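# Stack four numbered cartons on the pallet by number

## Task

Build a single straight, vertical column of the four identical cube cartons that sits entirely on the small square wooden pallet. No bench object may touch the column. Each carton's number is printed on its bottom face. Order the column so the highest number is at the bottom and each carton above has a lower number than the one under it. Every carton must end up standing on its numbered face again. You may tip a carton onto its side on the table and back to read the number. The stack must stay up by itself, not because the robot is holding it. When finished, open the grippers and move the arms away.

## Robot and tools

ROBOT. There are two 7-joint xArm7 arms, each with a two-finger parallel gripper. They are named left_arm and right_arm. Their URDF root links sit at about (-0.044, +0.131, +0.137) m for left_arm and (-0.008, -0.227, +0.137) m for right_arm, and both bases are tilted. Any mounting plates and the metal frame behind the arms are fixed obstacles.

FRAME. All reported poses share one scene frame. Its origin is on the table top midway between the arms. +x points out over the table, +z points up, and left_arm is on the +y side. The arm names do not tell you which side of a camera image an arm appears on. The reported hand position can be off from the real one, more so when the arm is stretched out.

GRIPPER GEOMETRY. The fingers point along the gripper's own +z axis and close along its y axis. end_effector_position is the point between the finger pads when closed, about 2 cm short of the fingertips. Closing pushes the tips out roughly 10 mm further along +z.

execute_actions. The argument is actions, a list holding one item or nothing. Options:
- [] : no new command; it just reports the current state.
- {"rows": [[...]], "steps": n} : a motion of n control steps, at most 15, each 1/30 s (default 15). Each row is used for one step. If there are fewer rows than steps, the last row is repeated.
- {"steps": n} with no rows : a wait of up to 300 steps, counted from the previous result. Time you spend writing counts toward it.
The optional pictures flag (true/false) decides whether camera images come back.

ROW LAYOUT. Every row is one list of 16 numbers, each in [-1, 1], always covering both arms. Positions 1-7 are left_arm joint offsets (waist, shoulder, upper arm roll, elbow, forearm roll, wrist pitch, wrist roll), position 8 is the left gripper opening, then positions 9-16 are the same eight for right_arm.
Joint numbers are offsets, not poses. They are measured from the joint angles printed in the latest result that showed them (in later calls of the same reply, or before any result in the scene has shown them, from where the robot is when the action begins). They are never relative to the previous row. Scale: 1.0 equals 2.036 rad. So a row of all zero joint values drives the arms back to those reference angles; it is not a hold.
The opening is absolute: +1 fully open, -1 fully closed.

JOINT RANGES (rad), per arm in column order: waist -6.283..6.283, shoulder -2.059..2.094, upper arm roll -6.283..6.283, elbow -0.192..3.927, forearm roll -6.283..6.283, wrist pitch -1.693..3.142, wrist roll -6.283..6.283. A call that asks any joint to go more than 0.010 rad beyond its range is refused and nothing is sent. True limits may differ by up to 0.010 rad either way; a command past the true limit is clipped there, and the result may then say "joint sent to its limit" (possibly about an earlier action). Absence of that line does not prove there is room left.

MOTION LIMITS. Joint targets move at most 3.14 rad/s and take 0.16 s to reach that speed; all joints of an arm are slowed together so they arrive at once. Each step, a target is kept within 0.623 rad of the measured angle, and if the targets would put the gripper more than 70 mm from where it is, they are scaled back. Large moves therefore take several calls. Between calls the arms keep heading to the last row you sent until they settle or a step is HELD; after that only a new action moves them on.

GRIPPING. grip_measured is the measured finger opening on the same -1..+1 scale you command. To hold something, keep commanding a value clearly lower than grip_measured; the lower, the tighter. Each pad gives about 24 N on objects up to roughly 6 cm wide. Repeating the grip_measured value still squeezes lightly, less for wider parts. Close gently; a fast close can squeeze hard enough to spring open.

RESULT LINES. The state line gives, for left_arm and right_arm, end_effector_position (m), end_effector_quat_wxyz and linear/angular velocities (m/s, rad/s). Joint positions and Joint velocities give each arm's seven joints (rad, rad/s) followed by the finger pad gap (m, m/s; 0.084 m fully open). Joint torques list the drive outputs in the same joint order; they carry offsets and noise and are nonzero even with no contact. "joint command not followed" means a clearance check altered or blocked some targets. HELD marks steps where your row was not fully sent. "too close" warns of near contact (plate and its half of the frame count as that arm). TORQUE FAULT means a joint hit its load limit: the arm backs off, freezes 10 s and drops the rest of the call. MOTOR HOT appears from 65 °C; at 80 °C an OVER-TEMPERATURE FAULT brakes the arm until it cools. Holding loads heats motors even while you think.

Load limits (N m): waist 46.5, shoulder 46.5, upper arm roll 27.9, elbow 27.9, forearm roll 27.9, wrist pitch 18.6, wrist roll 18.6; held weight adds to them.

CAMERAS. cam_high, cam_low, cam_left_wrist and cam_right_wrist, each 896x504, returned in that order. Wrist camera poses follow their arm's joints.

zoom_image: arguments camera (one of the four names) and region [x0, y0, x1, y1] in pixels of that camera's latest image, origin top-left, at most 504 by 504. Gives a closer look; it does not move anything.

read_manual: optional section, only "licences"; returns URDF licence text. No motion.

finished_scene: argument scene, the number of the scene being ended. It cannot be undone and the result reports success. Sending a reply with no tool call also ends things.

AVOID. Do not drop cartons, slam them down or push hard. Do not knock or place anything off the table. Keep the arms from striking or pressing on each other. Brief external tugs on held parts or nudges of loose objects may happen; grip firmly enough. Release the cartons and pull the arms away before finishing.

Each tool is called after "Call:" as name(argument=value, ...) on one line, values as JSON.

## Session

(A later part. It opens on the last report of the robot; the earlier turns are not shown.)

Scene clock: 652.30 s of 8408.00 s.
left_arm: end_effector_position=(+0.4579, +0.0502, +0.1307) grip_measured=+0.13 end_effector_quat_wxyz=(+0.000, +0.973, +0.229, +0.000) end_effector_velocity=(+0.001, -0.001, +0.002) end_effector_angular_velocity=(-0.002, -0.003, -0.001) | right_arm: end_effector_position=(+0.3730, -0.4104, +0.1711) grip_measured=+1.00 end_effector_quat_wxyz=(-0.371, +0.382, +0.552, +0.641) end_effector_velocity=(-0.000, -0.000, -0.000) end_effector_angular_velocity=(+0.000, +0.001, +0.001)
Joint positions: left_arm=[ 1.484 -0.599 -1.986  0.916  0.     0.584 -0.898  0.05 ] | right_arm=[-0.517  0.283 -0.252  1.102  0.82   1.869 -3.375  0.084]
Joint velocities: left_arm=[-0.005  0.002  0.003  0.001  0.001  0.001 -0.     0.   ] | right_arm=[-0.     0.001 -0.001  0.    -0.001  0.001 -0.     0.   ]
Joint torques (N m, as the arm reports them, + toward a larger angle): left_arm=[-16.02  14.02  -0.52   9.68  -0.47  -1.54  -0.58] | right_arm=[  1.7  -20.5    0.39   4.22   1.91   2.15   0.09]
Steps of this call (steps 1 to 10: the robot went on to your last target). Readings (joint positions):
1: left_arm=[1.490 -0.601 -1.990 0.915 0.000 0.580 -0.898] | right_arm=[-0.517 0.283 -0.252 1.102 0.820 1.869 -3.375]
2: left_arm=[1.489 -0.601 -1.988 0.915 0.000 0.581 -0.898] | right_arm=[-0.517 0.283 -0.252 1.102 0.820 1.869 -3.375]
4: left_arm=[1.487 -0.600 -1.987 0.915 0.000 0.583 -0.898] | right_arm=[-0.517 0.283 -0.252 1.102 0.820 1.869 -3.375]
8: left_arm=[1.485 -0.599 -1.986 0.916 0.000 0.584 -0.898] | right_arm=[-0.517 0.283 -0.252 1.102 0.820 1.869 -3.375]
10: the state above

Call:
execute_actions(actions=[{"rows":[[0.0472,-0.0608,-0.1265,0.0793,0,0.0237,0.1819,-0.4,0,0,0,0,0,0,0,1]],"steps":15}], pictures=false)

Call:
execute_actions(actions=[{"steps":12}])

Scene clock: 659.77 s of 8408.00 s.
left_arm: end_effector_position=(+0.4432, -0.0498, +0.1245) grip_measured=+0.13 end_effector_quat_wxyz=(-0.001, +0.999, -0.043, +0.000) end_effector_velocity=(+0.007, -0.007, -0.008) end_effector_angular_velocity=(+0.009, +0.012, -0.145) | right_arm: end_effector_position=(+0.3730, -0.4104, +0.1711) grip_measured=+1.00 end_effector_quat_wxyz=(-0.371, +0.382, +0.552, +0.641) end_effector_velocity=(-0.001, -0.000, -0.000) end_effector_angular_velocity=(-0.000, +0.002, -0.001)
Joint positions: left_arm=[ 1.577 -0.719 -2.235  1.071  0.     0.63  -0.54   0.05 ] | right_arm=[-0.517  0.283 -0.252  1.102  0.82   1.869 -3.375  0.084]
Joint velocities: left_arm=[ 0.057 -0.032 -0.045  0.055 -0.001  0.02   0.143 -0.   ] | right_arm=[ 0.     0.001 -0.002 -0.    -0.     0.    -0.     0.   ]
Joint torques (N m, as the arm reports them, + toward a larger angle): left_arm=[-18.    24.82   0.04   9.47  -0.64  -1.49  -0.65] | right_arm=[  1.62 -20.09   0.4    3.99   1.82   1.87  -0.13]
Steps of this call (steps 1 to 15: the robot went on to your last target; steps 16 to 90: nothing new was sent; then 3.97 s passed at rest; steps 91 to 105: all 15 steps of this action). Readings (joint positions):
91: left_arm=[1.484 -0.599 -1.985 0.916 0.000 0.584 -0.898] | right_arm=[-0.517 0.283 -0.252 1.102 0.820 1.869 -3.375]
92: left_arm=[1.485 -0.600 -1.987 0.917 0.000 0.584 -0.894] | right_arm=[-0.517 0.283 -0.252 1.102 0.820 1.869 -3.375]
94: left_arm=[1.497 -0.612 -2.011 0.933 0.000 0.590 -0.854] | right_arm=[-0.517 0.283 -0.252 1.102 0.820 1.869 -3.375]
98: left_arm=[1.539 -0.671 -2.136 1.010 0.001 0.611 -0.684] | right_arm=[-0.517 0.283 -0.252 1.102 0.820 1.869 -3.375]
105: the state above

Scene clock: 660.17 s of 8408.00 s.
left_arm: end_effector_position=(+0.4428, -0.0527, +0.1242) grip_measured=+0.13 end_effector_quat_wxyz=(-0.001, +0.999, -0.052, -0.000) end_effector_velocity=(-0.001, -0.002, -0.000) end_effector_angular_velocity=(-0.000, +0.001, -0.005) | right_arm: end_effector_position=(+0.3730, -0.4104, +0.1711) grip_measured=+1.00 end_effector_quat_wxyz=(-0.371, +0.382, +0.552, +0.641) end_effector_velocity=(+0.000, -0.000, -0.000) end_effector_angular_velocity=(+0.000, +0.000, -0.001)
Joint positions: left_arm=[ 1.58  -0.723 -2.243  1.077  0.     0.632 -0.528  0.05 ] | right_arm=[-0.517  0.283 -0.252  1.102  0.82   1.869 -3.375  0.084]
Joint velocities: left_arm=[ 0.    -0.001 -0.004  0.001 -0.     0.001  0.002  0.   ] | right_arm=[-0.001  0.001  0.     0.001  0.001  0.001 -0.     0.   ]
Joint torques (N m, as the arm reports them, + toward a larger angle): left_arm=[-17.95  24.1   -0.56   9.96  -0.51  -1.58  -0.64] | right_arm=[  2.7  -20.63   0.34   3.82   1.64   2.29  -0.26]
Steps of this call (steps 1 to 12: the robot went on to your last target). Readings (joint positions):
1: left_arm=[1.578 -0.720 -2.237 1.073 0.000 0.631 -0.536] | right_arm=[-0.517 0.283 -0.252 1.102 0.820 1.869 -3.375]
2: left_arm=[1.579 -0.721 -2.237 1.074 0.000 0.631 -0.533] | right_arm=[-0.517 0.283 -0.252 1.102 0.820 1.869 -3.375]
4: left_arm=[1.580 -0.722 -2.239 1.075 0.000 0.632 -0.530] | right_arm=[-0.517 0.283 -0.252 1.102 0.820 1.869 -3.375]
8: left_arm=[1.580 -0.722 -2.242 1.077 0.000 0.632 -0.528] | right_arm=[-0.517 0.283 -0.252 1.102 0.820 1.869 -3.375]
12: the state above
camera_calibration (this result's frames):
cam_left_wrist: T_world_to_cam=[[-0.107979, -0.993805, -0.0263202, 0.0351308], [-0.994148, 0.108023, -0.000266535, 0.512822], [0.00310807, 0.0261374, -0.999654, 0.254412], [0, 0, 0, 1]] pos_world=[0.512824, -0.0271332, 0.255385]
cam_right_wrist: T_world_to_cam=[[0.899439, -0.128078, 0.417858, -0.427262], [0.42577, 0.0410038, -0.903902, 0.0778119], [0.0986363, 0.990916, 0.0914122, 0.487222], [0, 0, 0, 1]] pos_world=[0.303108, -0.540709, 0.204331]

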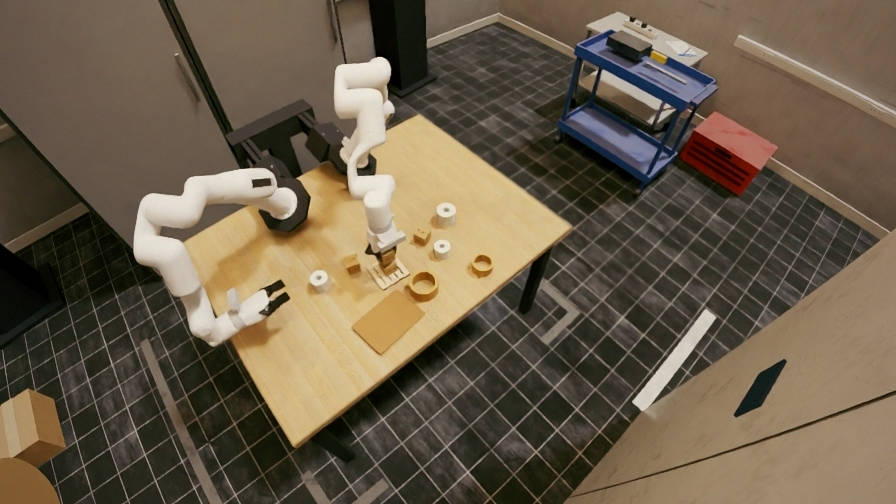

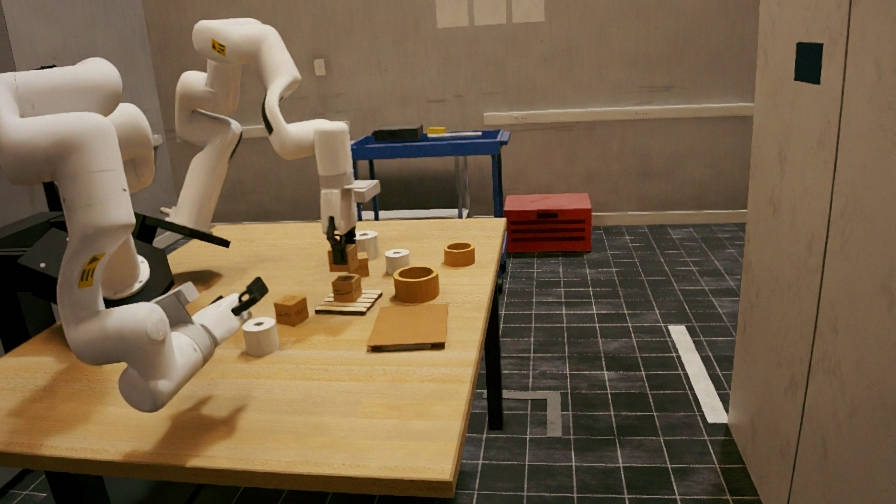

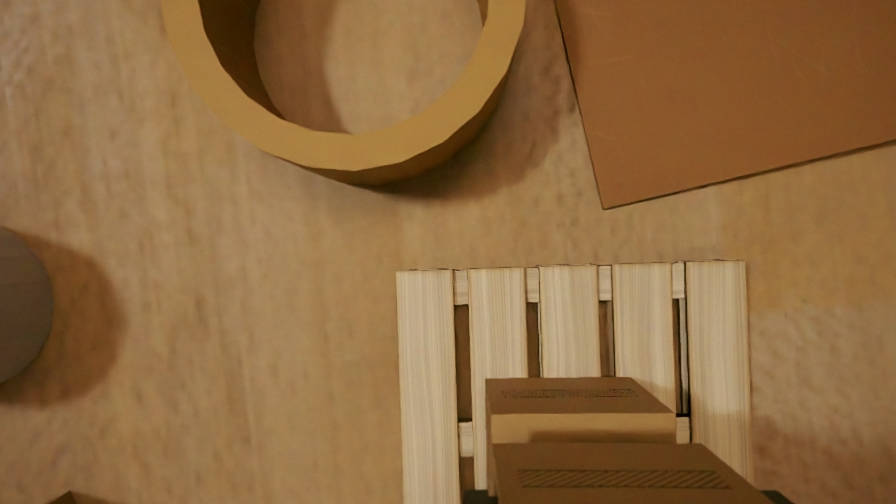

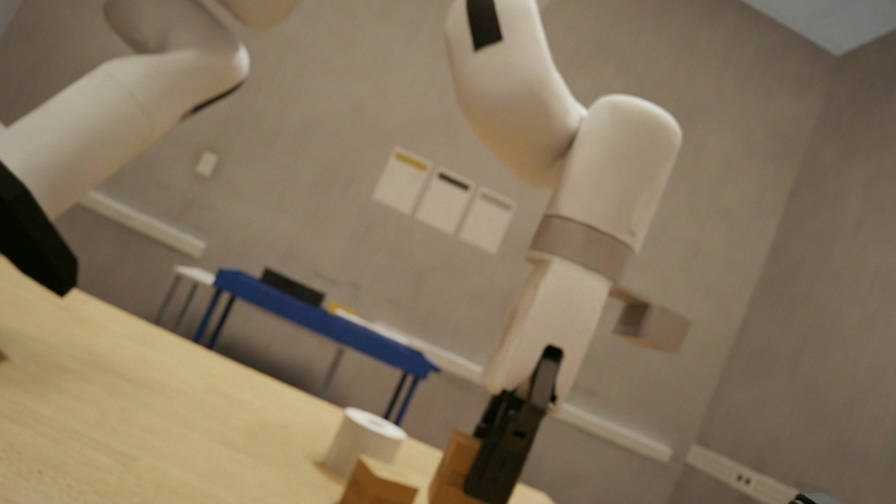

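Call:
execute_actions(actions=[{"rows":[[0.0301,-0.0167,-0.0225,0.0003,0,-0.0261,0,-0.4,0,0,0,0,0,0,0,1]],"steps":15}], pictures=false)

Call:
execute_actions(actions=[{"steps":8}])

Scene clock: 666.27 s of 8408.00 s.
left_arm: end_effector_position=(+0.4429, -0.0533, +0.1014) grip_measured=+0.13 end_effector_quat_wxyz=(-0.000, +0.999, -0.052, +0.000) end_effector_velocity=(-0.001, +0.002, -0.003) end_effector_angular_velocity=(+0.002, +0.003, +0.003) | right_arm: end_effector_position=(+0.3730, -0.4104, +0.1711) grip_measured=+1.00 end_effector_quat_wxyz=(-0.371, +0.382, +0.552, +0.641) end_effector_velocity=(+0.000, +0.000, +0.000) end_effector_angular_velocity=(+0.001, -0.001, +0.001)
Joint positions: left_arm=[ 1.641 -0.756 -2.288  1.078  0.     0.579 -0.528  0.05 ] | right_arm=[-0.517  0.283 -0.252  1.102  0.82   1.869 -3.375  0.084]
Joint velocities: left_arm=[ 0.006 -0.002 -0.002 -0.003 -0.001 -0.004  0.    -0.   ] | right_arm=[ 0. -0.  0. -0.  0.  0. -0.  0.]
Joint torques (N m, as the arm reports them, + toward a larger angle): left_arm=[-18.25  26.12  -0.51   9.69  -0.67  -1.54  -0.59] | right_arm=[  1.57 -20.3    0.36   3.95   1.63   1.94   0.01]
Steps of this call (steps 1 to 30: the robot went on to your last target; steps 31 to 100: nothing new was sent; then 2.27 s passed at rest; steps 101 to 115: all 15 steps of this action). Readings (joint positions):
101: left_arm=[1.581 -0.723 -2.243 1.077 0.000 0.632 -0.527] | right_arm=[-0.517 0.283 -0.252 1.102 0.820 1.869 -3.375]
102: left_arm=[1.583 -0.724 -2.246 1.078 0.000 0.629 -0.527] | right_arm=[-0.517 0.283 -0.252 1.102 0.820 1.869 -3.375]
104: left_arm=[1.606 -0.736 -2.263 1.080 0.000 0.608 -0.527] | right_arm=[-0.517 0.283 -0.252 1.102 0.820 1.869 -3.375]
108: left_arm=[1.636 -0.754 -2.283 1.075 0.000 0.586 -0.528] | right_arm=[-0.517 0.283 -0.252 1.102 0.820 1.869 -3.375]
115: the state above

Scene clock: 666.53 s of 8408.00 s.
left_arm: end_effector_position=(+0.4428, -0.0531, +0.1010) grip_measured=+0.13 end_effector_quat_wxyz=(-0.000, +0.999, -0.052, -0.000) end_effector_velocity=(-0.000, -0.000, -0.000) end_effector_angular_velocity=(-0.000, +0.001, +0.000) | right_arm: end_effector_position=(+0.3730, -0.4104, +0.1711) grip_measured=+1.00 end_effector_quat_wxyz=(-0.371, +0.382, +0.552, +0.641) end_effector_velocity=(-0.000, -0.001, -0.000) end_effector_angular_velocity=(-0.002, -0.000, -0.000)
Joint positions: left_arm=[ 1.642 -0.757 -2.288  1.078  0.     0.579 -0.528  0.05 ] | right_arm=[-0.517  0.283 -0.252  1.102  0.82   1.869 -3.375  0.084]
Joint velocities: left_arm=[ 0.001 -0.001 -0.001 -0.    -0.001 -0.001 -0.     0.   ] | right_arm=[-0.001 -0.001  0.     0.001 -0.001 -0.     0.     0.   ]
Joint torques (N m, as the arm reports them, + toward a larger angle): left_arm=[-18.27  25.76  -0.49   9.7   -0.65  -1.55  -0.56] | right_arm=[  1.66 -20.3    0.12   4.13   1.99   2.21   0.31]
Steps of this call (steps 1 to 8: the robot went on to your last target). Readings (joint positions):
1: left_arm=[1.641 -0.756 -2.288 1.078 0.000 0.579 -0.528] | right_arm=[-0.517 0.283 -0.252 1.102 0.820 1.869 -3.375]
2: left_arm=[1.641 -0.756 -2.288 1.078 0.000 0.579 -0.528] | right_arm=[-0.517 0.283 -0.252 1.102 0.820 1.869 -3.375]
4: left_arm=[1.641 -0.756 -2.288 1.078 0.000 0.579 -0.528] | right_arm=[-0.517 0.283 -0.252 1.102 0.820 1.869 -3.375]
8: the state above
camera_calibration (this result's frames):
cam_left_wrist: T_world_to_cam=[[-0.108339, -0.993784, -0.0256012, 0.0342288], [-0.994109, 0.108383, -0.000323396, 0.512851], [0.00309612, 0.0254153, -0.999672, 0.2312], [0, 0, 0, 1]] pos_world=[0.512822, -0.0274444, 0.232166]
cam_right_wrist: T_world_to_cam=[[0.899439, -0.128078, 0.417858, -0.427262], [0.42577, 0.0410034, -0.903902, 0.0778118], [0.0986364, 0.990916, 0.0914118, 0.487222], [0, 0, 0, 1]] pos_world=[0.303108, -0.540709, 0.204331]

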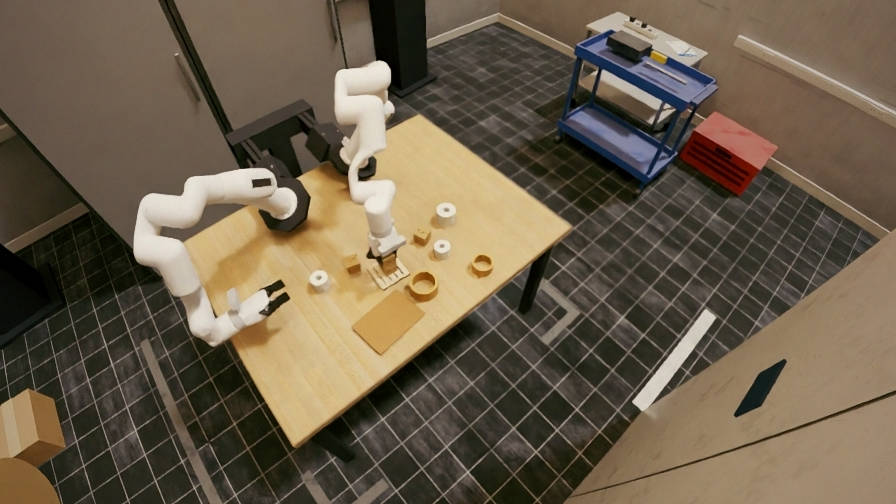

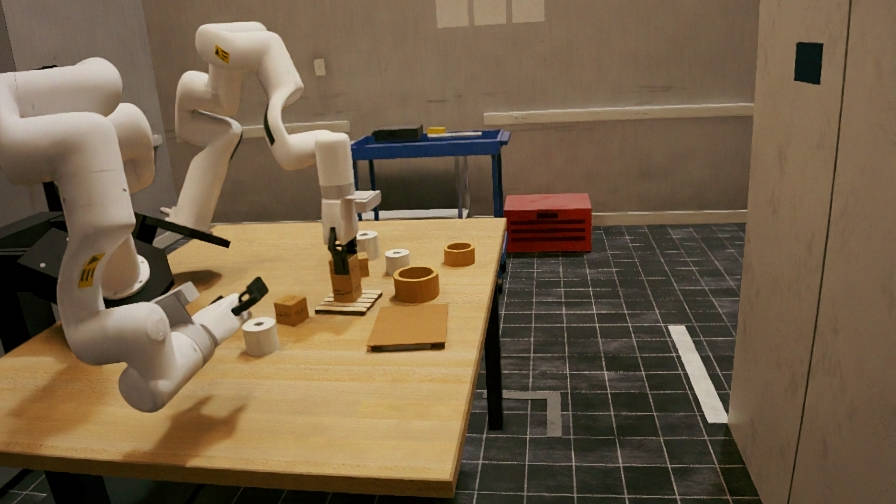

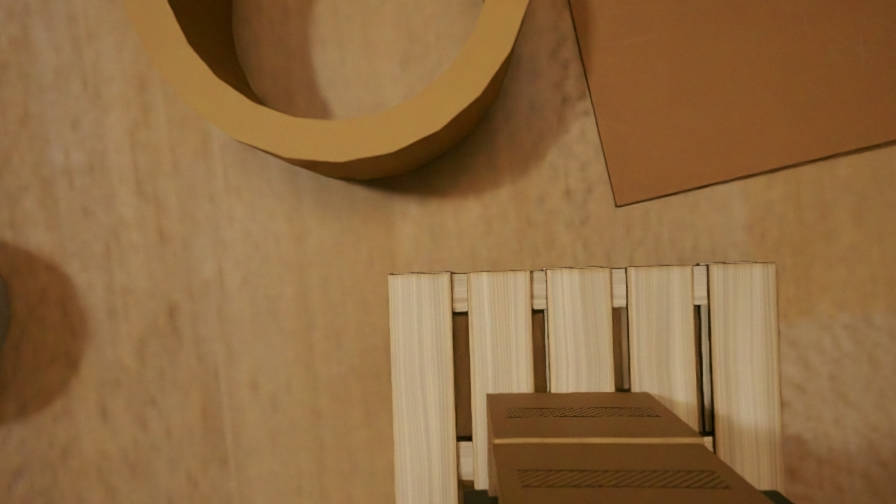

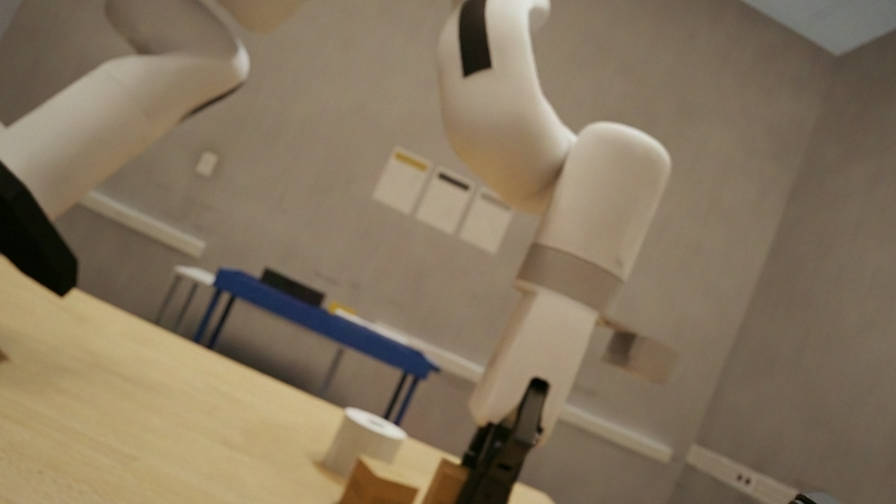

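Call:
execute_actions(actions=[{"rows":[[0,0,0,0,0,0,0,1,0,0,0,0,0,0,0,1]],"steps":8}], pictures=false)

Call:
execute_actions(actions=[{"rows":[[-0.0625,0.0327,0.0462,0.0026,0,0.0552,0,1,0,0,0,0,0,0,0,1],[-0.0625,0.0327,0.0462,0.0026,0,0.0552,0,1,0,0,0,0,0,0,0,1],[-0.0625,0.0327,0.0462,0.0026,0,0.0552,0,1,0,0,0,0,0,0,0,1],[-0.0625,0.0327,0.0462,0.0026,0,0.0552,0,1,0,0,0,0,0,0,0,1],[-0.0625,0.0327,0.0462,0.0026,0,0.0552,0,1,0,0,0,0,0,0,0,1],[-0.0625,0.0327,0.0462,0.0026,0,0.0552,0,1,0,0,0,0,0,0,0,1],[-0.0625,0.0327,0.0462,0.0026,0,0.0552,0,1,0,0,0,0,0,0,0,1],[-0.0625,0.0327,0.0462,0.0026,0,0.0552,0,1,0,0,0,0,0,0,0,1],[-0.2308,0.1134,0.354,-0.2129,0,-0.0428,-0.0532,1,0,0,0,0,0,0,0,1]],"steps":15}], pictures=false)

Call:
execute_actions(actions=[{"steps":24}], pictures=false)

Call:
execute_actions(actions=[{"rows":[[0.1342,-0.0079,-0.1156,0.0015,0,-0.067,0,1,0,0,0,0,0,0,0,1]],"steps":15}], pictures=false)

Call:
execute_actions(actions=[{"steps":10}])

Scene clock: 683.80 s of 8408.00 s.
left_arm: end_effector_position=(+0.4428, -0.0532, +0.1011) grip_measured=+1.00 end_effector_quat_wxyz=(-0.000, +0.999, -0.052, -0.000) end_effector_velocity=(-0.000, +0.001, -0.001) end_effector_angular_velocity=(+0.002, +0.001, -0.001) | right_arm: end_effector_position=(+0.3730, -0.4104, +0.1711) grip_measured=+1.00 end_effector_quat_wxyz=(-0.371, +0.382, +0.552, +0.641) end_effector_velocity=(+0.000, +0.000, +0.000) end_effector_angular_velocity=(-0.000, -0.001, +0.002)
Joint positions: left_arm=[ 1.642 -0.757 -2.288  1.078  0.     0.579 -0.528  0.084] | right_arm=[-0.517  0.283 -0.252  1.102  0.82   1.869 -3.375  0.084]
Joint velocities: left_arm=[ 0.    -0.001  0.    -0.001  0.001  0.    -0.     0.003] | right_arm=[ 0.    -0.     0.001  0.001 -0.001 -0.    -0.     0.   ]
Joint torques (N m, as the arm reports them, + toward a larger angle): left_arm=[-18.18  25.38  -0.55   9.43  -0.69  -1.54  -0.71] | right_arm=[  2.44 -20.62   0.06   4.17   1.67   2.46  -0.27]
Steps of this call (steps 1 to 15: the robot went on to your last target; steps 16 to 90: nothing new was sent; then 14.00 s passed at rest; steps 91 to 98: all 8 steps of this action). Readings (joint positions):
91: left_arm=[1.642 -0.757 -2.288 1.078 0.000 0.579 -0.528] | right_arm=[-0.517 0.283 -0.252 1.102 0.820 1.869 -3.375]
92: left_arm=[1.642 -0.757 -2.288 1.078 0.000 0.579 -0.528] | right_arm=[-0.517 0.283 -0.252 1.102 0.820 1.869 -3.375]
94: left_arm=[1.642 -0.757 -2.288 1.078 0.000 0.579 -0.528] | right_arm=[-0.517 0.283 -0.252 1.102 0.820 1.869 -3.375]
98: the state above

Scene clock: 684.30 s of 8408.00 s.
left_arm: end_effector_position=(+0.4488, +0.0001, +0.1475) grip_measured=+1.00 end_effector_quat_wxyz=(-0.008, +1.000, +0.004, +0.011) end_effector_velocity=(+0.035, +0.430, -0.015) end_effector_angular_velocity=(+0.095, -0.078, +0.921) | right_arm: end_effector_position=(+0.3730, -0.4104, +0.1711) grip_measured=+1.00 end_effector_quat_wxyz=(-0.371, +0.382, +0.552, +0.641) end_effector_velocity=(+0.000, -0.000, +0.000) end_effector_angular_velocity=(-0.000, +0.000, -0.002)
Joint positions: left_arm=[ 1.432 -0.651 -2.041  0.971  0.     0.634 -0.555  0.084] | right_arm=[-0.517  0.283 -0.252  1.102  0.82   1.869 -3.375  0.084]
Joint velocities: left_arm=[-0.572  0.307  1.187 -0.779 -0.002 -0.326 -0.189 -0.   ] | right_arm=[-0.001 -0.001 -0.001 -0.001  0.001  0.    -0.     0.   ]
Joint torques (N m, as the arm reports them, + toward a larger angle): left_arm=[-19.47  14.79  -1.88  10.07  -0.62  -1.32  -0.64] | right_arm=[  1.66 -20.53   0.47   4.18   1.63   2.27   0.08]
Steps of this call (steps 1 to 15: all 15 steps of this action). Readings (joint positions):
1: left_arm=[1.642 -0.756 -2.288 1.078 0.000 0.579 -0.528] | right_arm=[-0.517 0.283 -0.252 1.102 0.820 1.869 -3.375]
2: left_arm=[1.639 -0.755 -2.286 1.077 0.000 0.582 -0.528] | right_arm=[-0.517 0.283 -0.252 1.102 0.820 1.869 -3.375]
4: left_arm=[1.605 -0.739 -2.259 1.075 0.000 0.615 -0.528] | right_arm=[-0.517 0.283 -0.252 1.102 0.820 1.869 -3.375]
8: left_arm=[1.531 -0.697 -2.209 1.088 0.000 0.672 -0.528] | right_arm=[-0.517 0.283 -0.252 1.102 0.820 1.869 -3.375]
15: the state above

Scene clock: 685.10 s of 8408.00 s.
left_arm: end_effector_position=(+0.4146, +0.1392, +0.1298) grip_measured=+1.00 end_effector_quat_wxyz=(-0.000, +0.984, +0.177, +0.000) end_effector_velocity=(-0.002, +0.004, -0.001) end_effector_angular_velocity=(-0.000, +0.004, +0.009) | right_arm: end_effector_position=(+0.3730, -0.4104, +0.1711) grip_measured=+1.00 end_effector_quat_wxyz=(-0.371, +0.382, +0.552, +0.641) end_effector_velocity=(+0.000, +0.000, +0.000) end_effector_angular_velocity=(+0.001, -0.001, +0.001)
Joint positions: left_arm=[ 1.172 -0.526 -1.569  0.645  0.     0.492 -0.636  0.084] | right_arm=[-0.517  0.283 -0.252  1.102  0.82   1.869 -3.375  0.084]
Joint velocities: left_arm=[-0.003  0.002  0.01  -0.007 -0.    -0.001 -0.001 -0.   ] | right_arm=[ 0.001 -0.001  0.001 -0.     0.     0.    -0.     0.   ]
Joint torques (N m, as the arm reports them, + toward a larger angle): left_arm=[-12.2    0.67  -0.38   8.92  -0.66  -1.52  -0.64] | right_arm=[  2.64 -19.67   0.43   4.24   1.71   2.29  -0.18]
Steps of this call (steps 1 to 24: the robot went on to your last target). Readings (joint positions):
1: left_arm=[1.413 -0.641 -2.003 0.946 0.000 0.623 -0.561] | right_arm=[-0.517 0.283 -0.252 1.102 0.820 1.869 -3.375]
2: left_arm=[1.393 -0.631 -1.966 0.920 0.000 0.612 -0.568] | right_arm=[-0.517 0.283 -0.252 1.102 0.820 1.869 -3.375]
4: left_arm=[1.352 -0.612 -1.893 0.869 0.000 0.589 -0.580] | right_arm=[-0.517 0.283 -0.252 1.102 0.820 1.869 -3.375]
8: left_arm=[1.266 -0.570 -1.736 0.761 0.000 0.543 -0.607] | right_arm=[-0.517 0.283 -0.252 1.102 0.820 1.869 -3.375]
24: the state above

Scene clock: 685.60 s of 8408.00 s.
left_arm: end_effector_position=(+0.4148, +0.1391, +0.0857) grip_measured=+1.00 end_effector_quat_wxyz=(-0.000, +0.984, +0.177, +0.000) end_effector_velocity=(+0.001, -0.004, -0.006) end_effector_angular_velocity=(-0.007, -0.006, -0.005) | right_arm: end_effector_position=(+0.3730, -0.4104, +0.1711) grip_measured=+1.00 end_effector_quat_wxyz=(-0.371, +0.382, +0.552, +0.641) end_effector_velocity=(+0.001, +0.000, +0.000) end_effector_angular_velocity=(+0.001, -0.002, -0.002)
Joint positions: left_arm=[ 1.44  -0.542 -1.801  0.649  0.     0.358 -0.636  0.084] | right_arm=[-0.517  0.283 -0.252  1.102  0.82   1.869 -3.375  0.084]
Joint velocities: left_arm=[ 0.041 -0.003 -0.043  0.003 -0.002 -0.026 -0.     0.   ] | right_arm=[ 0.001  0.     0.001  0.001  0.003  0.    -0.     0.   ]
Joint torques (N m, as the arm reports them, + toward a larger angle): left_arm=[-13.3    7.31  -0.25   7.89  -0.67  -1.49  -0.5 ] | right_arm=[  1.94 -20.32   0.21   4.41   1.61   2.38  -0.11]
Steps of this call (steps 1 to 15: all 15 steps of this action). Readings (joint positions):
1: left_arm=[1.172 -0.526 -1.569 0.645 0.000 0.492 -0.636] | right_arm=[-0.517 0.283 -0.252 1.102 0.820 1.869 -3.375]
2: left_arm=[1.175 -0.526 -1.572 0.645 0.000 0.490 -0.636] | right_arm=[-0.517 0.283 -0.252 1.102 0.820 1.869 -3.375]
4: left_arm=[1.213 -0.529 -1.606 0.647 0.000 0.469 -0.636] | right_arm=[-0.517 0.283 -0.252 1.102 0.820 1.869 -3.375]
8: left_arm=[1.380 -0.539 -1.747 0.646 0.000 0.390 -0.636] | right_arm=[-0.517 0.283 -0.252 1.102 0.820 1.869 -3.375]
15: the state above

Scene clock: 685.93 s of 8408.00 s.
left_arm: end_effector_position=(+0.4146, +0.1391, +0.0848) grip_measured=+1.00 end_effector_quat_wxyz=(-0.000, +0.984, +0.177, +0.000) end_effector_velocity=(-0.000, +0.001, -0.001) end_effector_angular_velocity=(+0.000, +0.002, +0.002) | right_arm: end_effector_position=(+0.3730, -0.4104, +0.1711) grip_measured=+1.00 end_effector_quat_wxyz=(-0.371, +0.382, +0.552, +0.641) end_effector_velocity=(+0.000, -0.000, +0.000) end_effector_angular_velocity=(-0.001, -0.001, +0.001)
Joint positions: left_arm=[ 1.445 -0.542 -1.804  0.648  0.     0.355 -0.636  0.084] | right_arm=[-0.517  0.283 -0.252  1.102  0.82   1.869 -3.375  0.084]
Joint velocities: left_arm=[ 0.003 -0.    -0.001 -0.    -0.001 -0.    -0.    -0.   ] | right_arm=[ 0.001 -0.001 -0.     0.    -0.001 -0.     0.     0.   ]
Joint torques (N m, as the arm reports them, + toward a larger angle): left_arm=[-13.34   7.52  -0.4    7.73  -0.68  -1.58  -0.6 ] | right_arm=[  1.89 -20.36   0.28   3.93   1.54   2.36  -0.09]
Steps of this call (steps 1 to 10: the robot went on to your last target). Readings (joint positions):
1: left_arm=[1.442 -0.542 -1.802 0.649 0.000 0.357 -0.636] | right_arm=[-0.517 0.283 -0.252 1.102 0.820 1.869 -3.375]
2: left_arm=[1.442 -0.542 -1.802 0.649 0.000 0.356 -0.636] | right_arm=[-0.517 0.283 -0.252 1.102 0.820 1.869 -3.375]
4: left_arm=[1.444 -0.542 -1.803 0.649 0.000 0.356 -0.636] | right_arm=[-0.517 0.283 -0.252 1.102 0.820 1.869 -3.375]
8: left_arm=[1.445 -0.542 -1.804 0.648 0.000 0.355 -0.636] | right_arm=[-0.517 0.283 -0.252 1.102 0.820 1.869 -3.375]
10: the state above
camera_calibration (this result's frames):
cam_left_wrist: T_world_to_cam=[[0.343685, -0.938756, -0.0248747, 0.0266731], [-0.939055, -0.343764, -0.00112736, 0.504163], [-0.00749273, 0.0237462, -0.99969, 0.214884], [0, 0, 0, 1]] pos_world=[0.46588, 0.19325, 0.216049]
cam_right_wrist: T_world_to_cam=[[0.899439, -0.128078, 0.417858, -0.427262], [0.42577, 0.0410033, -0.903902, 0.0778116], [0.0986365, 0.990916, 0.0914118, 0.487222], [0, 0, 0, 1]] pos_world=[0.303108, -0.540709, 0.204331]

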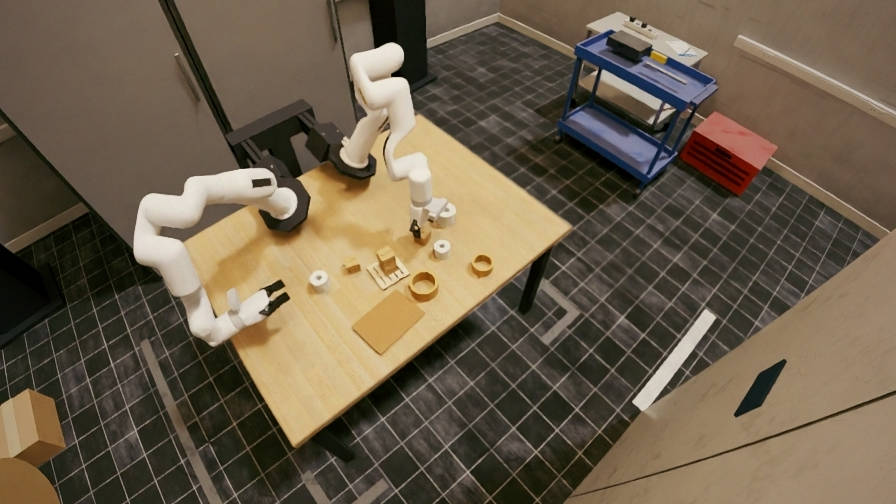

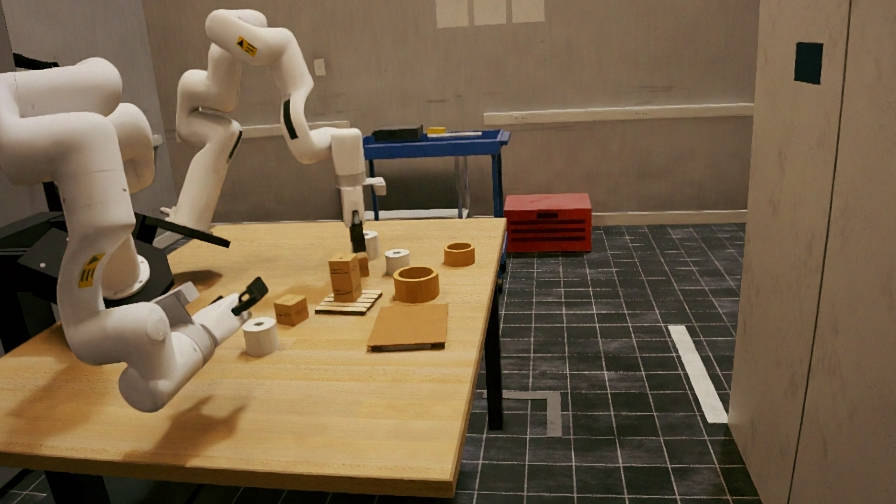

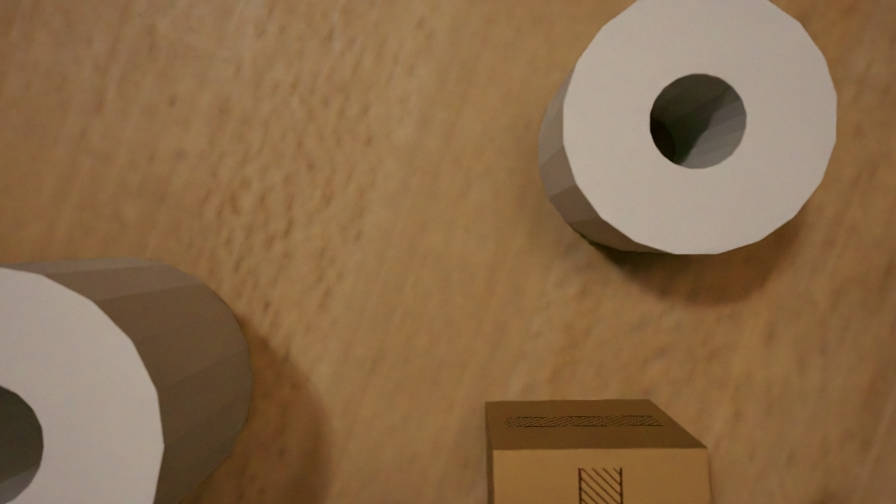

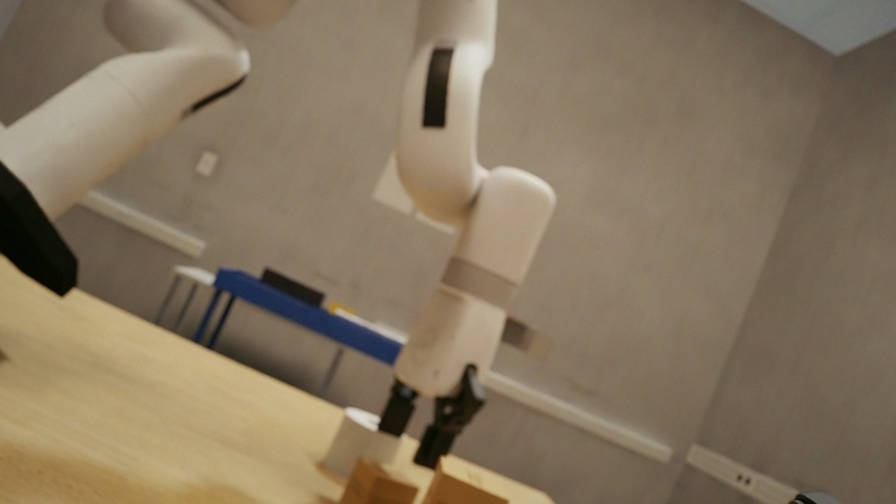

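Call:
execute_actions(actions=[{"rows":[[0.1436,-0.029,-0.1204,0.0142,0,-0.068,0,1,0,0,0,0,0,0,0,1]],"steps":15}], pictures=false)

Call:
execute_actions(actions=[{"steps":8}], pictures=false)

Call:
execute_actions(actions=[{"rows":[[0,0,0,0,0,0,0,0.7,0,0,0,0,0,0,0,1],[0,0,0,0,0,0,0,0.5,0,0,0,0,0,0,0,1],[0,0,0,0,0,0,0,0.4,0,0,0,0,0,0,0,1],[0,0,0,0,0,0,0,0.3,0,0,0,0,0,0,0,1],[0,0,0,0,0,0,0,0.22,0,0,0,0,0,0,0,1],[0,0,0,0,0,0,0,0.15,0,0,0,0,0,0,0,1],[0,0,0,0,0,0,0,0.08,0,0,0,0,0,0,0,1],[0,0,0,0,0,0,0,0,0,0,0,0,0,0,0,1],[0,0,0,0,0,0,0,-0.1,0,0,0,0,0,0,0,1],[0,0,0,0,0,0,0,-0.2,0,0,0,0,0,0,0,1],[0,0,0,0,0,0,0,-0.3,0,0,0,0,0,0,0,1],[0,0,0,0,0,0,0,-0.4,0,0,0,0,0,0,0,1]],"steps":14}], pictures=false)

Call:
execute_actions(actions=[{"rows":[[-0.2777,0.0369,0.2366,-0.016,0,0.1352,0,-0.4,0,0,0,0,0,0,0,1]],"steps":15}], pictures=false)

Call:
execute_actions(actions=[{"steps":6}], pictures=false)

Call:
execute_actions(actions=[{"rows":[[0.1362,-0.0671,-0.2828,0.2212,0,0.128,0.0532,-0.4,0,0,0,0,0,0,0,1]],"steps":15}], pictures=false)

Call:
execute_actions(actions=[{"steps":20}])

Scene clock: 717.07 s of 8408.00 s.
left_arm: end_effector_position=(+0.4147, +0.1397, +0.0357) grip_measured=+1.00 end_effector_quat_wxyz=(-0.000, +0.984, +0.177, +0.000) end_effector_velocity=(+0.002, -0.006, -0.006) end_effector_angular_velocity=(-0.011, -0.008, -0.006) | right_arm: end_effector_position=(+0.3730, -0.4104, +0.1711) grip_measured=+1.00 end_effector_quat_wxyz=(-0.371, +0.382, +0.552, +0.641) end_effector_velocity=(-0.000, +0.000, -0.000) end_effector_angular_velocity=(+0.001, +0.001, -0.001)
Joint positions: left_arm=[ 1.732 -0.6   -2.045  0.677  0.     0.219 -0.636  0.084] | right_arm=[-0.517  0.283 -0.252  1.102  0.82   1.869 -3.375  0.084]
Joint velocities: left_arm=[ 0.045 -0.008 -0.047  0.01  -0.001 -0.028  0.    -0.   ] | right_arm=[ 0.001  0.001 -0.001 -0.001  0.001 -0.    -0.     0.   ]
Joint torques (N m, as the arm reports them, + toward a larger angle): left_arm=[-14.17  15.17  -0.3    6.29  -0.7   -1.58  -0.56] | right_arm=[  2.4  -20.06   0.26   4.1    1.78   2.2   -0.22]
Steps of this call (steps 1 to 15: the robot went on to your last target; steps 16 to 90: nothing new was sent; then 27.63 s passed at rest; steps 91 to 105: all 15 steps of this action). Readings (joint positions):
91: left_arm=[1.445 -0.542 -1.804 0.648 0.000 0.355 -0.636] | right_arm=[-0.517 0.283 -0.252 1.102 0.820 1.869 -3.375]
92: left_arm=[1.448 -0.543 -1.807 0.649 0.000 0.353 -0.636] | right_arm=[-0.517 0.283 -0.252 1.102 0.820 1.869 -3.375]
94: left_arm=[1.486 -0.550 -1.841 0.654 0.000 0.334 -0.636] | right_arm=[-0.517 0.283 -0.252 1.102 0.820 1.869 -3.375]
98: left_arm=[1.663 -0.587 -1.986 0.669 0.000 0.254 -0.636] | right_arm=[-0.517 0.283 -0.252 1.102 0.820 1.869 -3.375]
105: the state above

Scene clock: 717.33 s of 8408.00 s.
left_arm: end_effector_position=(+0.4145, +0.1397, +0.0348) grip_measured=+1.00 end_effector_quat_wxyz=(-0.000, +0.984, +0.178, -0.000) end_effector_velocity=(-0.001, +0.001, -0.001) end_effector_angular_velocity=(+0.002, +0.002, +0.000) | right_arm: end_effector_position=(+0.3730, -0.4104, +0.1711) grip_measured=+1.00 end_effector_quat_wxyz=(-0.371, +0.382, +0.552, +0.641) end_effector_velocity=(+0.000, -0.001, -0.000) end_effector_angular_velocity=(-0.001, +0.000, -0.002)
Joint positions: left_arm=[ 1.736 -0.601 -2.049  0.677  0.     0.217 -0.636  0.084] | right_arm=[-0.517  0.283 -0.252  1.102  0.82   1.869 -3.375  0.084]
Joint velocities: left_arm=[ 0.005 -0.002 -0.003 -0.     0.    -0.002 -0.    -0.   ] | right_arm=[-0.002 -0.    -0.     0.001  0.    -0.     0.     0.   ]
Joint torques (N m, as the arm reports them, + toward a larger angle): left_arm=[-14.45  15.07  -0.52   6.59  -0.67  -1.51  -0.62] | right_arm=[  2.53 -19.59   0.24   4.2    1.72   2.14  -0.04]
Steps of this call (steps 1 to 8: the robot went on to your last target). Readings (joint positions):
1: left_arm=[1.733 -0.600 -2.046 0.677 0.000 0.219 -0.636] | right_arm=[-0.517 0.283 -0.252 1.102 0.820 1.869 -3.375]
2: left_arm=[1.734 -0.600 -2.047 0.677 0.000 0.218 -0.636] | right_arm=[-0.517 0.283 -0.252 1.102 0.820 1.869 -3.375]
4: left_arm=[1.735 -0.601 -2.048 0.677 0.000 0.217 -0.636] | right_arm=[-0.517 0.283 -0.252 1.102 0.820 1.869 -3.375]
8: the state above

Scene clock: 717.80 s of 8408.00 s.
left_arm: end_effector_position=(+0.4146, +0.1396, +0.0349) grip_measured=+0.13 end_effector_quat_wxyz=(-0.000, +0.984, +0.177, +0.000) end_effector_velocity=(+0.000, +0.000, -0.000) end_effector_angular_velocity=(+0.000, -0.000, -0.000) | right_arm: end_effector_position=(+0.3730, -0.4104, +0.1711) grip_measured=+1.00 end_effector_quat_wxyz=(-0.371, +0.382, +0.552, +0.641) end_effector_velocity=(+0.000, -0.000, +0.000) end_effector_angular_velocity=(-0.001, -0.001, +0.000)
Joint positions: left_arm=[ 1.736 -0.601 -2.049  0.677  0.     0.217 -0.636  0.05 ] | right_arm=[-0.517  0.283 -0.252  1.102  0.82   1.869 -3.375  0.084]
Joint velocities: left_arm=[ 0. -0. -0. -0.  0. -0.  0. -0.] | right_arm=[ 0.    -0.001 -0.     0.    -0.     0.    -0.     0.   ]
Joint torques (N m, as the arm reports them, + toward a larger angle): left_arm=[-13.85  14.94  -0.49   6.49  -0.68  -1.48  -0.65] | right_arm=[  1.6  -20.35   0.32   4.09   1.88   2.37   0.19]
Steps of this call (steps 1 to 14: all 14 steps of this action). Readings (joint positions):
1: left_arm=[1.737 -0.601 -2.049 0.677 0.000 0.217 -0.636] | right_arm=[-0.517 0.283 -0.252 1.102 0.820 1.869 -3.375]
2: left_arm=[1.737 -0.601 -2.049 0.677 0.000 0.217 -0.636] | right_arm=[-0.517 0.283 -0.252 1.102 0.820 1.869 -3.375]
4: left_arm=[1.736 -0.601 -2.049 0.677 0.000 0.217 -0.636] | right_arm=[-0.517 0.283 -0.252 1.102 0.820 1.869 -3.375]
8: left_arm=[1.736 -0.601 -2.049 0.677 0.000 0.217 -0.636] | right_arm=[-0.517 0.283 -0.252 1.102 0.820 1.869 -3.375]
14: the state above

Scene clock: 718.30 s of 8408.00 s.
left_arm: end_effector_position=(+0.4156, +0.1391, +0.1267) grip_measured=+0.13 end_effector_quat_wxyz=(-0.001, +0.984, +0.177, +0.002) end_effector_velocity=(-0.026, +0.014, +0.026) end_effector_angular_velocity=(-0.006, +0.067, +0.032) | right_arm: end_effector_position=(+0.3730, -0.4104, +0.1711) grip_measured=+1.00 end_effector_quat_wxyz=(-0.371, +0.382, +0.552, +0.641) end_effector_velocity=(-0.001, +0.001, -0.000) end_effector_angular_velocity=(+0.003, +0.002, +0.001)
Joint positions: left_arm=[ 1.193 -0.528 -1.588  0.647  0.     0.48  -0.636  0.05 ] | right_arm=[-0.517  0.283 -0.252  1.102  0.82   1.869 -3.375  0.084]
Joint velocities: left_arm=[-0.245  0.031  0.238 -0.042 -0.001  0.144 -0.     0.   ] | right_arm=[ 0.     0.002  0.    -0.002 -0.001  0.    -0.     0.   ]
Joint torques (N m, as the arm reports them, + toward a larger angle): left_arm=[-9.07  0.98 -0.85  8.89 -0.69 -1.59 -0.67] | right_arm=[  1.56 -20.9    0.14   4.2    1.39   2.13   0.05]
Steps of this call (steps 1 to 15: all 15 steps of this action). Readings (joint positions):
1: left_arm=[1.736 -0.601 -2.049 0.677 0.000 0.217 -0.636] | right_arm=[-0.517 0.283 -0.252 1.102 0.820 1.869 -3.375]
2: left_arm=[1.733 -0.601 -2.046 0.677 0.000 0.219 -0.636] | right_arm=[-0.517 0.283 -0.252 1.102 0.820 1.869 -3.375]
4: left_arm=[1.696 -0.596 -2.012 0.673 0.000 0.239 -0.636] | right_arm=[-0.517 0.283 -0.252 1.102 0.820 1.869 -3.375]
8: left_arm=[1.459 -0.564 -1.812 0.662 0.000 0.352 -0.636] | right_arm=[-0.517 0.283 -0.252 1.102 0.820 1.869 -3.375]
15: the state above

Scene clock: 718.50 s of 8408.00 s.
left_arm: end_effector_position=(+0.4142, +0.1400, +0.1291) grip_measured=+0.13 end_effector_quat_wxyz=(-0.001, +0.984, +0.178, -0.000) end_effector_velocity=(+0.001, -0.002, +0.006) end_effector_angular_velocity=(-0.004, -0.004, -0.002) | right_arm: end_effector_position=(+0.3730, -0.4104, +0.1711) grip_measured=+1.00 end_effector_quat_wxyz=(-0.371, +0.382, +0.552, +0.641) end_effector_velocity=(-0.000, +0.000, -0.000) end_effector_angular_velocity=(+0.001, +0.001, +0.002)
Joint positions: left_arm=[ 1.175 -0.526 -1.57   0.644  0.     0.491 -0.636  0.05 ] | right_arm=[-0.517  0.283 -0.252  1.102  0.82   1.869 -3.375  0.084]
Joint velocities: left_arm=[-0.029  0.003  0.023  0.003  0.001  0.013  0.     0.   ] | right_arm=[ 0.     0.     0.    -0.001 -0.001  0.     0.     0.   ]
Joint torques (N m, as the arm reports them, + toward a larger angle): left_arm=[-12.41   1.18  -0.64   8.93  -0.53  -1.51  -0.55] | right_arm=[  2.31 -20.35   0.04   4.19   1.48   1.94  -0.19]
Steps of this call (steps 1 to 6: the robot went on to your last target). Readings (joint positions):
1: left_arm=[1.187 -0.528 -1.581 0.645 0.000 0.484 -0.636] | right_arm=[-0.517 0.283 -0.252 1.102 0.820 1.869 -3.375]
2: left_arm=[1.182 -0.527 -1.577 0.645 0.000 0.487 -0.636] | right_arm=[-0.517 0.283 -0.252 1.102 0.820 1.869 -3.375]
4: left_arm=[1.177 -0.526 -1.572 0.644 0.000 0.490 -0.636] | right_arm=[-0.517 0.283 -0.252 1.102 0.820 1.869 -3.375]
6: the state above

Scene clock: 719.00 s of 8408.00 s.
left_arm: end_effector_position=(+0.4483, +0.0008, +0.1650) grip_measured=+0.13 end_effector_quat_wxyz=(-0.007, +1.000, +0.006, +0.007) end_effector_velocity=(-0.013, -0.365, +0.062) end_effector_angular_velocity=(-0.049, +0.078, -0.802) | right_arm: end_effector_position=(+0.3730, -0.4104, +0.1711) grip_measured=+1.00 end_effector_quat_wxyz=(-0.371, +0.382, +0.552, +0.641) end_effector_velocity=(+0.001, -0.000, +0.000) end_effector_angular_velocity=(-0.001, -0.001, -0.002)
Joint positions: left_arm=[ 1.381 -0.628 -1.998  0.98   0.     0.684 -0.555  0.05 ] | right_arm=[-0.517  0.283 -0.252  1.102  0.82   1.869 -3.375  0.084]
Joint velocities: left_arm=[ 0.477 -0.234 -1.     0.775 -0.001  0.449  0.187 -0.   ] | right_arm=[-0.    -0.001  0.     0.001  0.002 -0.     0.     0.   ]
Joint torques (N m, as the arm reports them, + toward a larger angle): left_arm=[-16.    14.87   0.14   9.88  -0.65  -1.42  -0.65] | right_arm=[  2.38 -20.02   0.42   3.72   1.49   2.3    0.08]
Steps of this call (steps 1 to 15: all 15 steps of this action). Readings (joint positions):
1: left_arm=[1.174 -0.526 -1.569 0.645 0.000 0.491 -0.636] | right_arm=[-0.517 0.283 -0.252 1.102 0.820 1.869 -3.375]
2: left_arm=[1.175 -0.527 -1.572 0.647 0.000 0.494 -0.635] | right_arm=[-0.517 0.283 -0.252 1.102 0.820 1.869 -3.375]
4: left_arm=[1.197 -0.537 -1.607 0.674 0.000 0.512 -0.628] | right_arm=[-0.517 0.283 -0.252 1.102 0.820 1.869 -3.375]
8: left_arm=[1.266 -0.572 -1.759 0.795 0.001 0.577 -0.600] | right_arm=[-0.517 0.283 -0.252 1.102 0.820 1.869 -3.375]
15: the state above

Scene clock: 719.67 s of 8408.00 s.
left_arm: end_effector_position=(+0.4423, -0.0533, +0.1736) grip_measured=+0.13 end_effector_quat_wxyz=(-0.000, +0.999, -0.052, -0.001) end_effector_velocity=(-0.000, -0.002, +0.000) end_effector_angular_velocity=(-0.000, -0.001, -0.004) | right_arm: end_effector_position=(+0.3730, -0.4104, +0.1711) grip_measured=+1.00 end_effector_quat_wxyz=(-0.371, +0.382, +0.552, +0.641) end_effector_velocity=(+0.000, -0.000, +0.000) end_effector_angular_velocity=(-0.000, -0.000, -0.002)
Joint positions: left_arm=[ 1.452 -0.663 -2.145  1.094  0.     0.752 -0.528  0.05 ] | right_arm=[-0.517  0.283 -0.252  1.102  0.82   1.869 -3.375  0.084]
Joint velocities: left_arm=[ 0.001 -0.002 -0.003  0.002 -0.    -0.     0.001 -0.   ] | right_arm=[-0.    -0.001 -0.    -0.001  0.001 -0.    -0.     0.   ]
Joint torques (N m, as the arm reports them, + toward a larger angle): left_arm=[-17.41  20.3   -0.47  10.71  -0.79  -1.53  -0.64] | right_arm=[  1.55 -20.25   0.11   4.34   1.75   2.53  -0.02]
Steps of this call (steps 1 to 20: the robot went on to your last target). Readings (joint positions):
1: left_arm=[1.396 -0.636 -2.031 1.005 0.000 0.699 -0.549] | right_arm=[-0.517 0.283 -0.252 1.102 0.820 1.869 -3.375]
2: left_arm=[1.411 -0.643 -2.062 1.029 0.000 0.713 -0.543] | right_arm=[-0.517 0.283 -0.252 1.102 0.820 1.869 -3.375]
4: left_arm=[1.432 -0.654 -2.109 1.065 0.000 0.733 -0.535] | right_arm=[-0.517 0.283 -0.252 1.102 0.820 1.869 -3.375]
8: left_arm=[1.447 -0.661 -2.137 1.087 0.000 0.748 -0.529] | right_arm=[-0.517 0.283 -0.252 1.102 0.820 1.869 -3.375]
20: the state above
camera_calibration (this result's frames):
cam_left_wrist: T_world_to_cam=[[-0.109053, -0.993709, -0.0255089, 0.0360921], [-0.994034, 0.109065, 0.000927512, 0.512213], [0.00186045, 0.0254579, -0.999674, 0.304343], [0, 0, 0, 1]] pos_world=[0.512527, -0.0277474, 0.304689]
cam_right_wrist: T_world_to_cam=[[0.899439, -0.128078, 0.417857, -0.427262], [0.425769, 0.0410034, -0.903902, 0.0778119], [0.0986363, 0.990916, 0.0914117, 0.487222], [0, 0, 0, 1]] pos_world=[0.303108, -0.540709, 0.204331]

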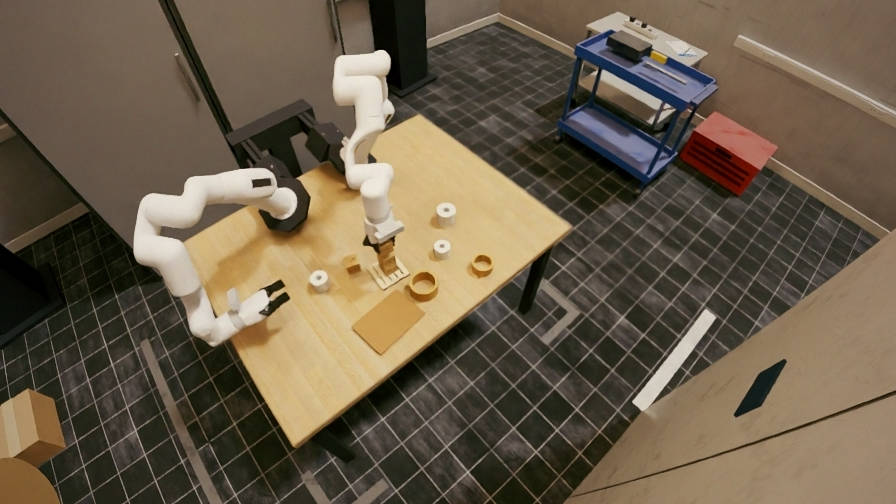

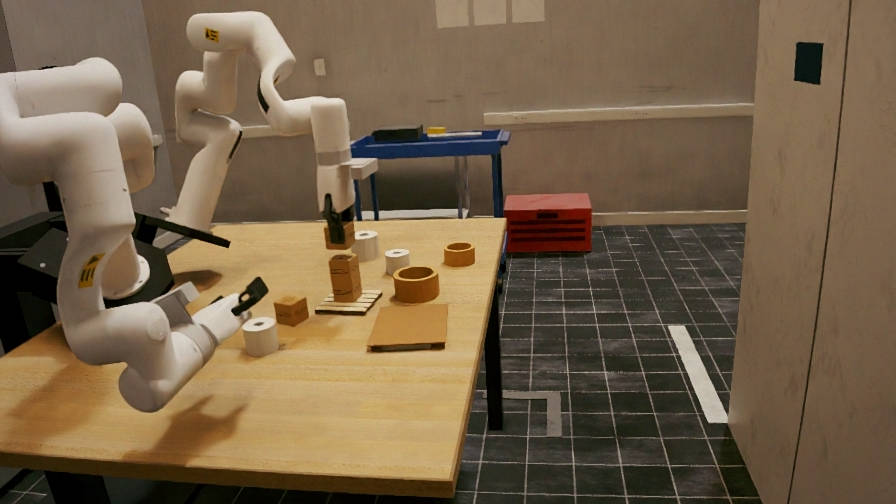

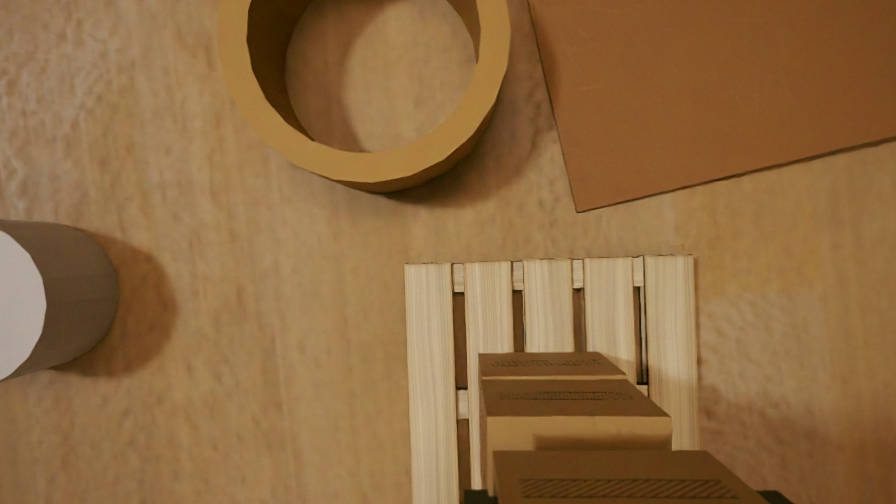

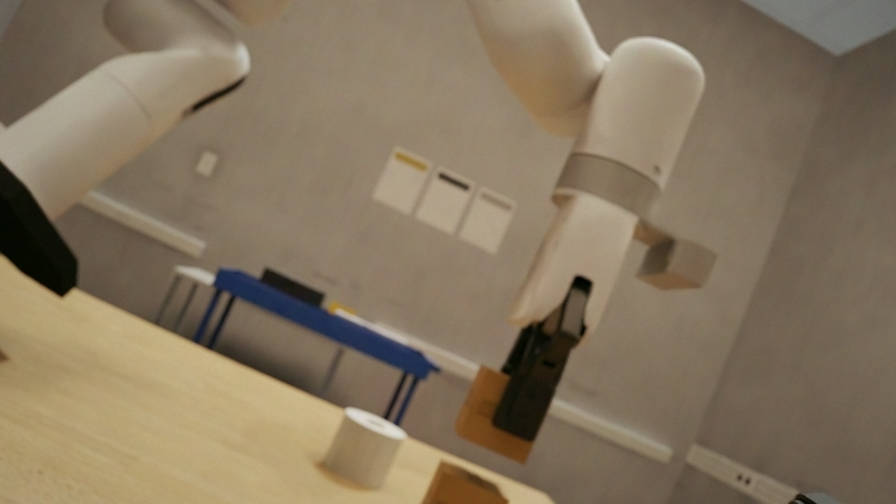

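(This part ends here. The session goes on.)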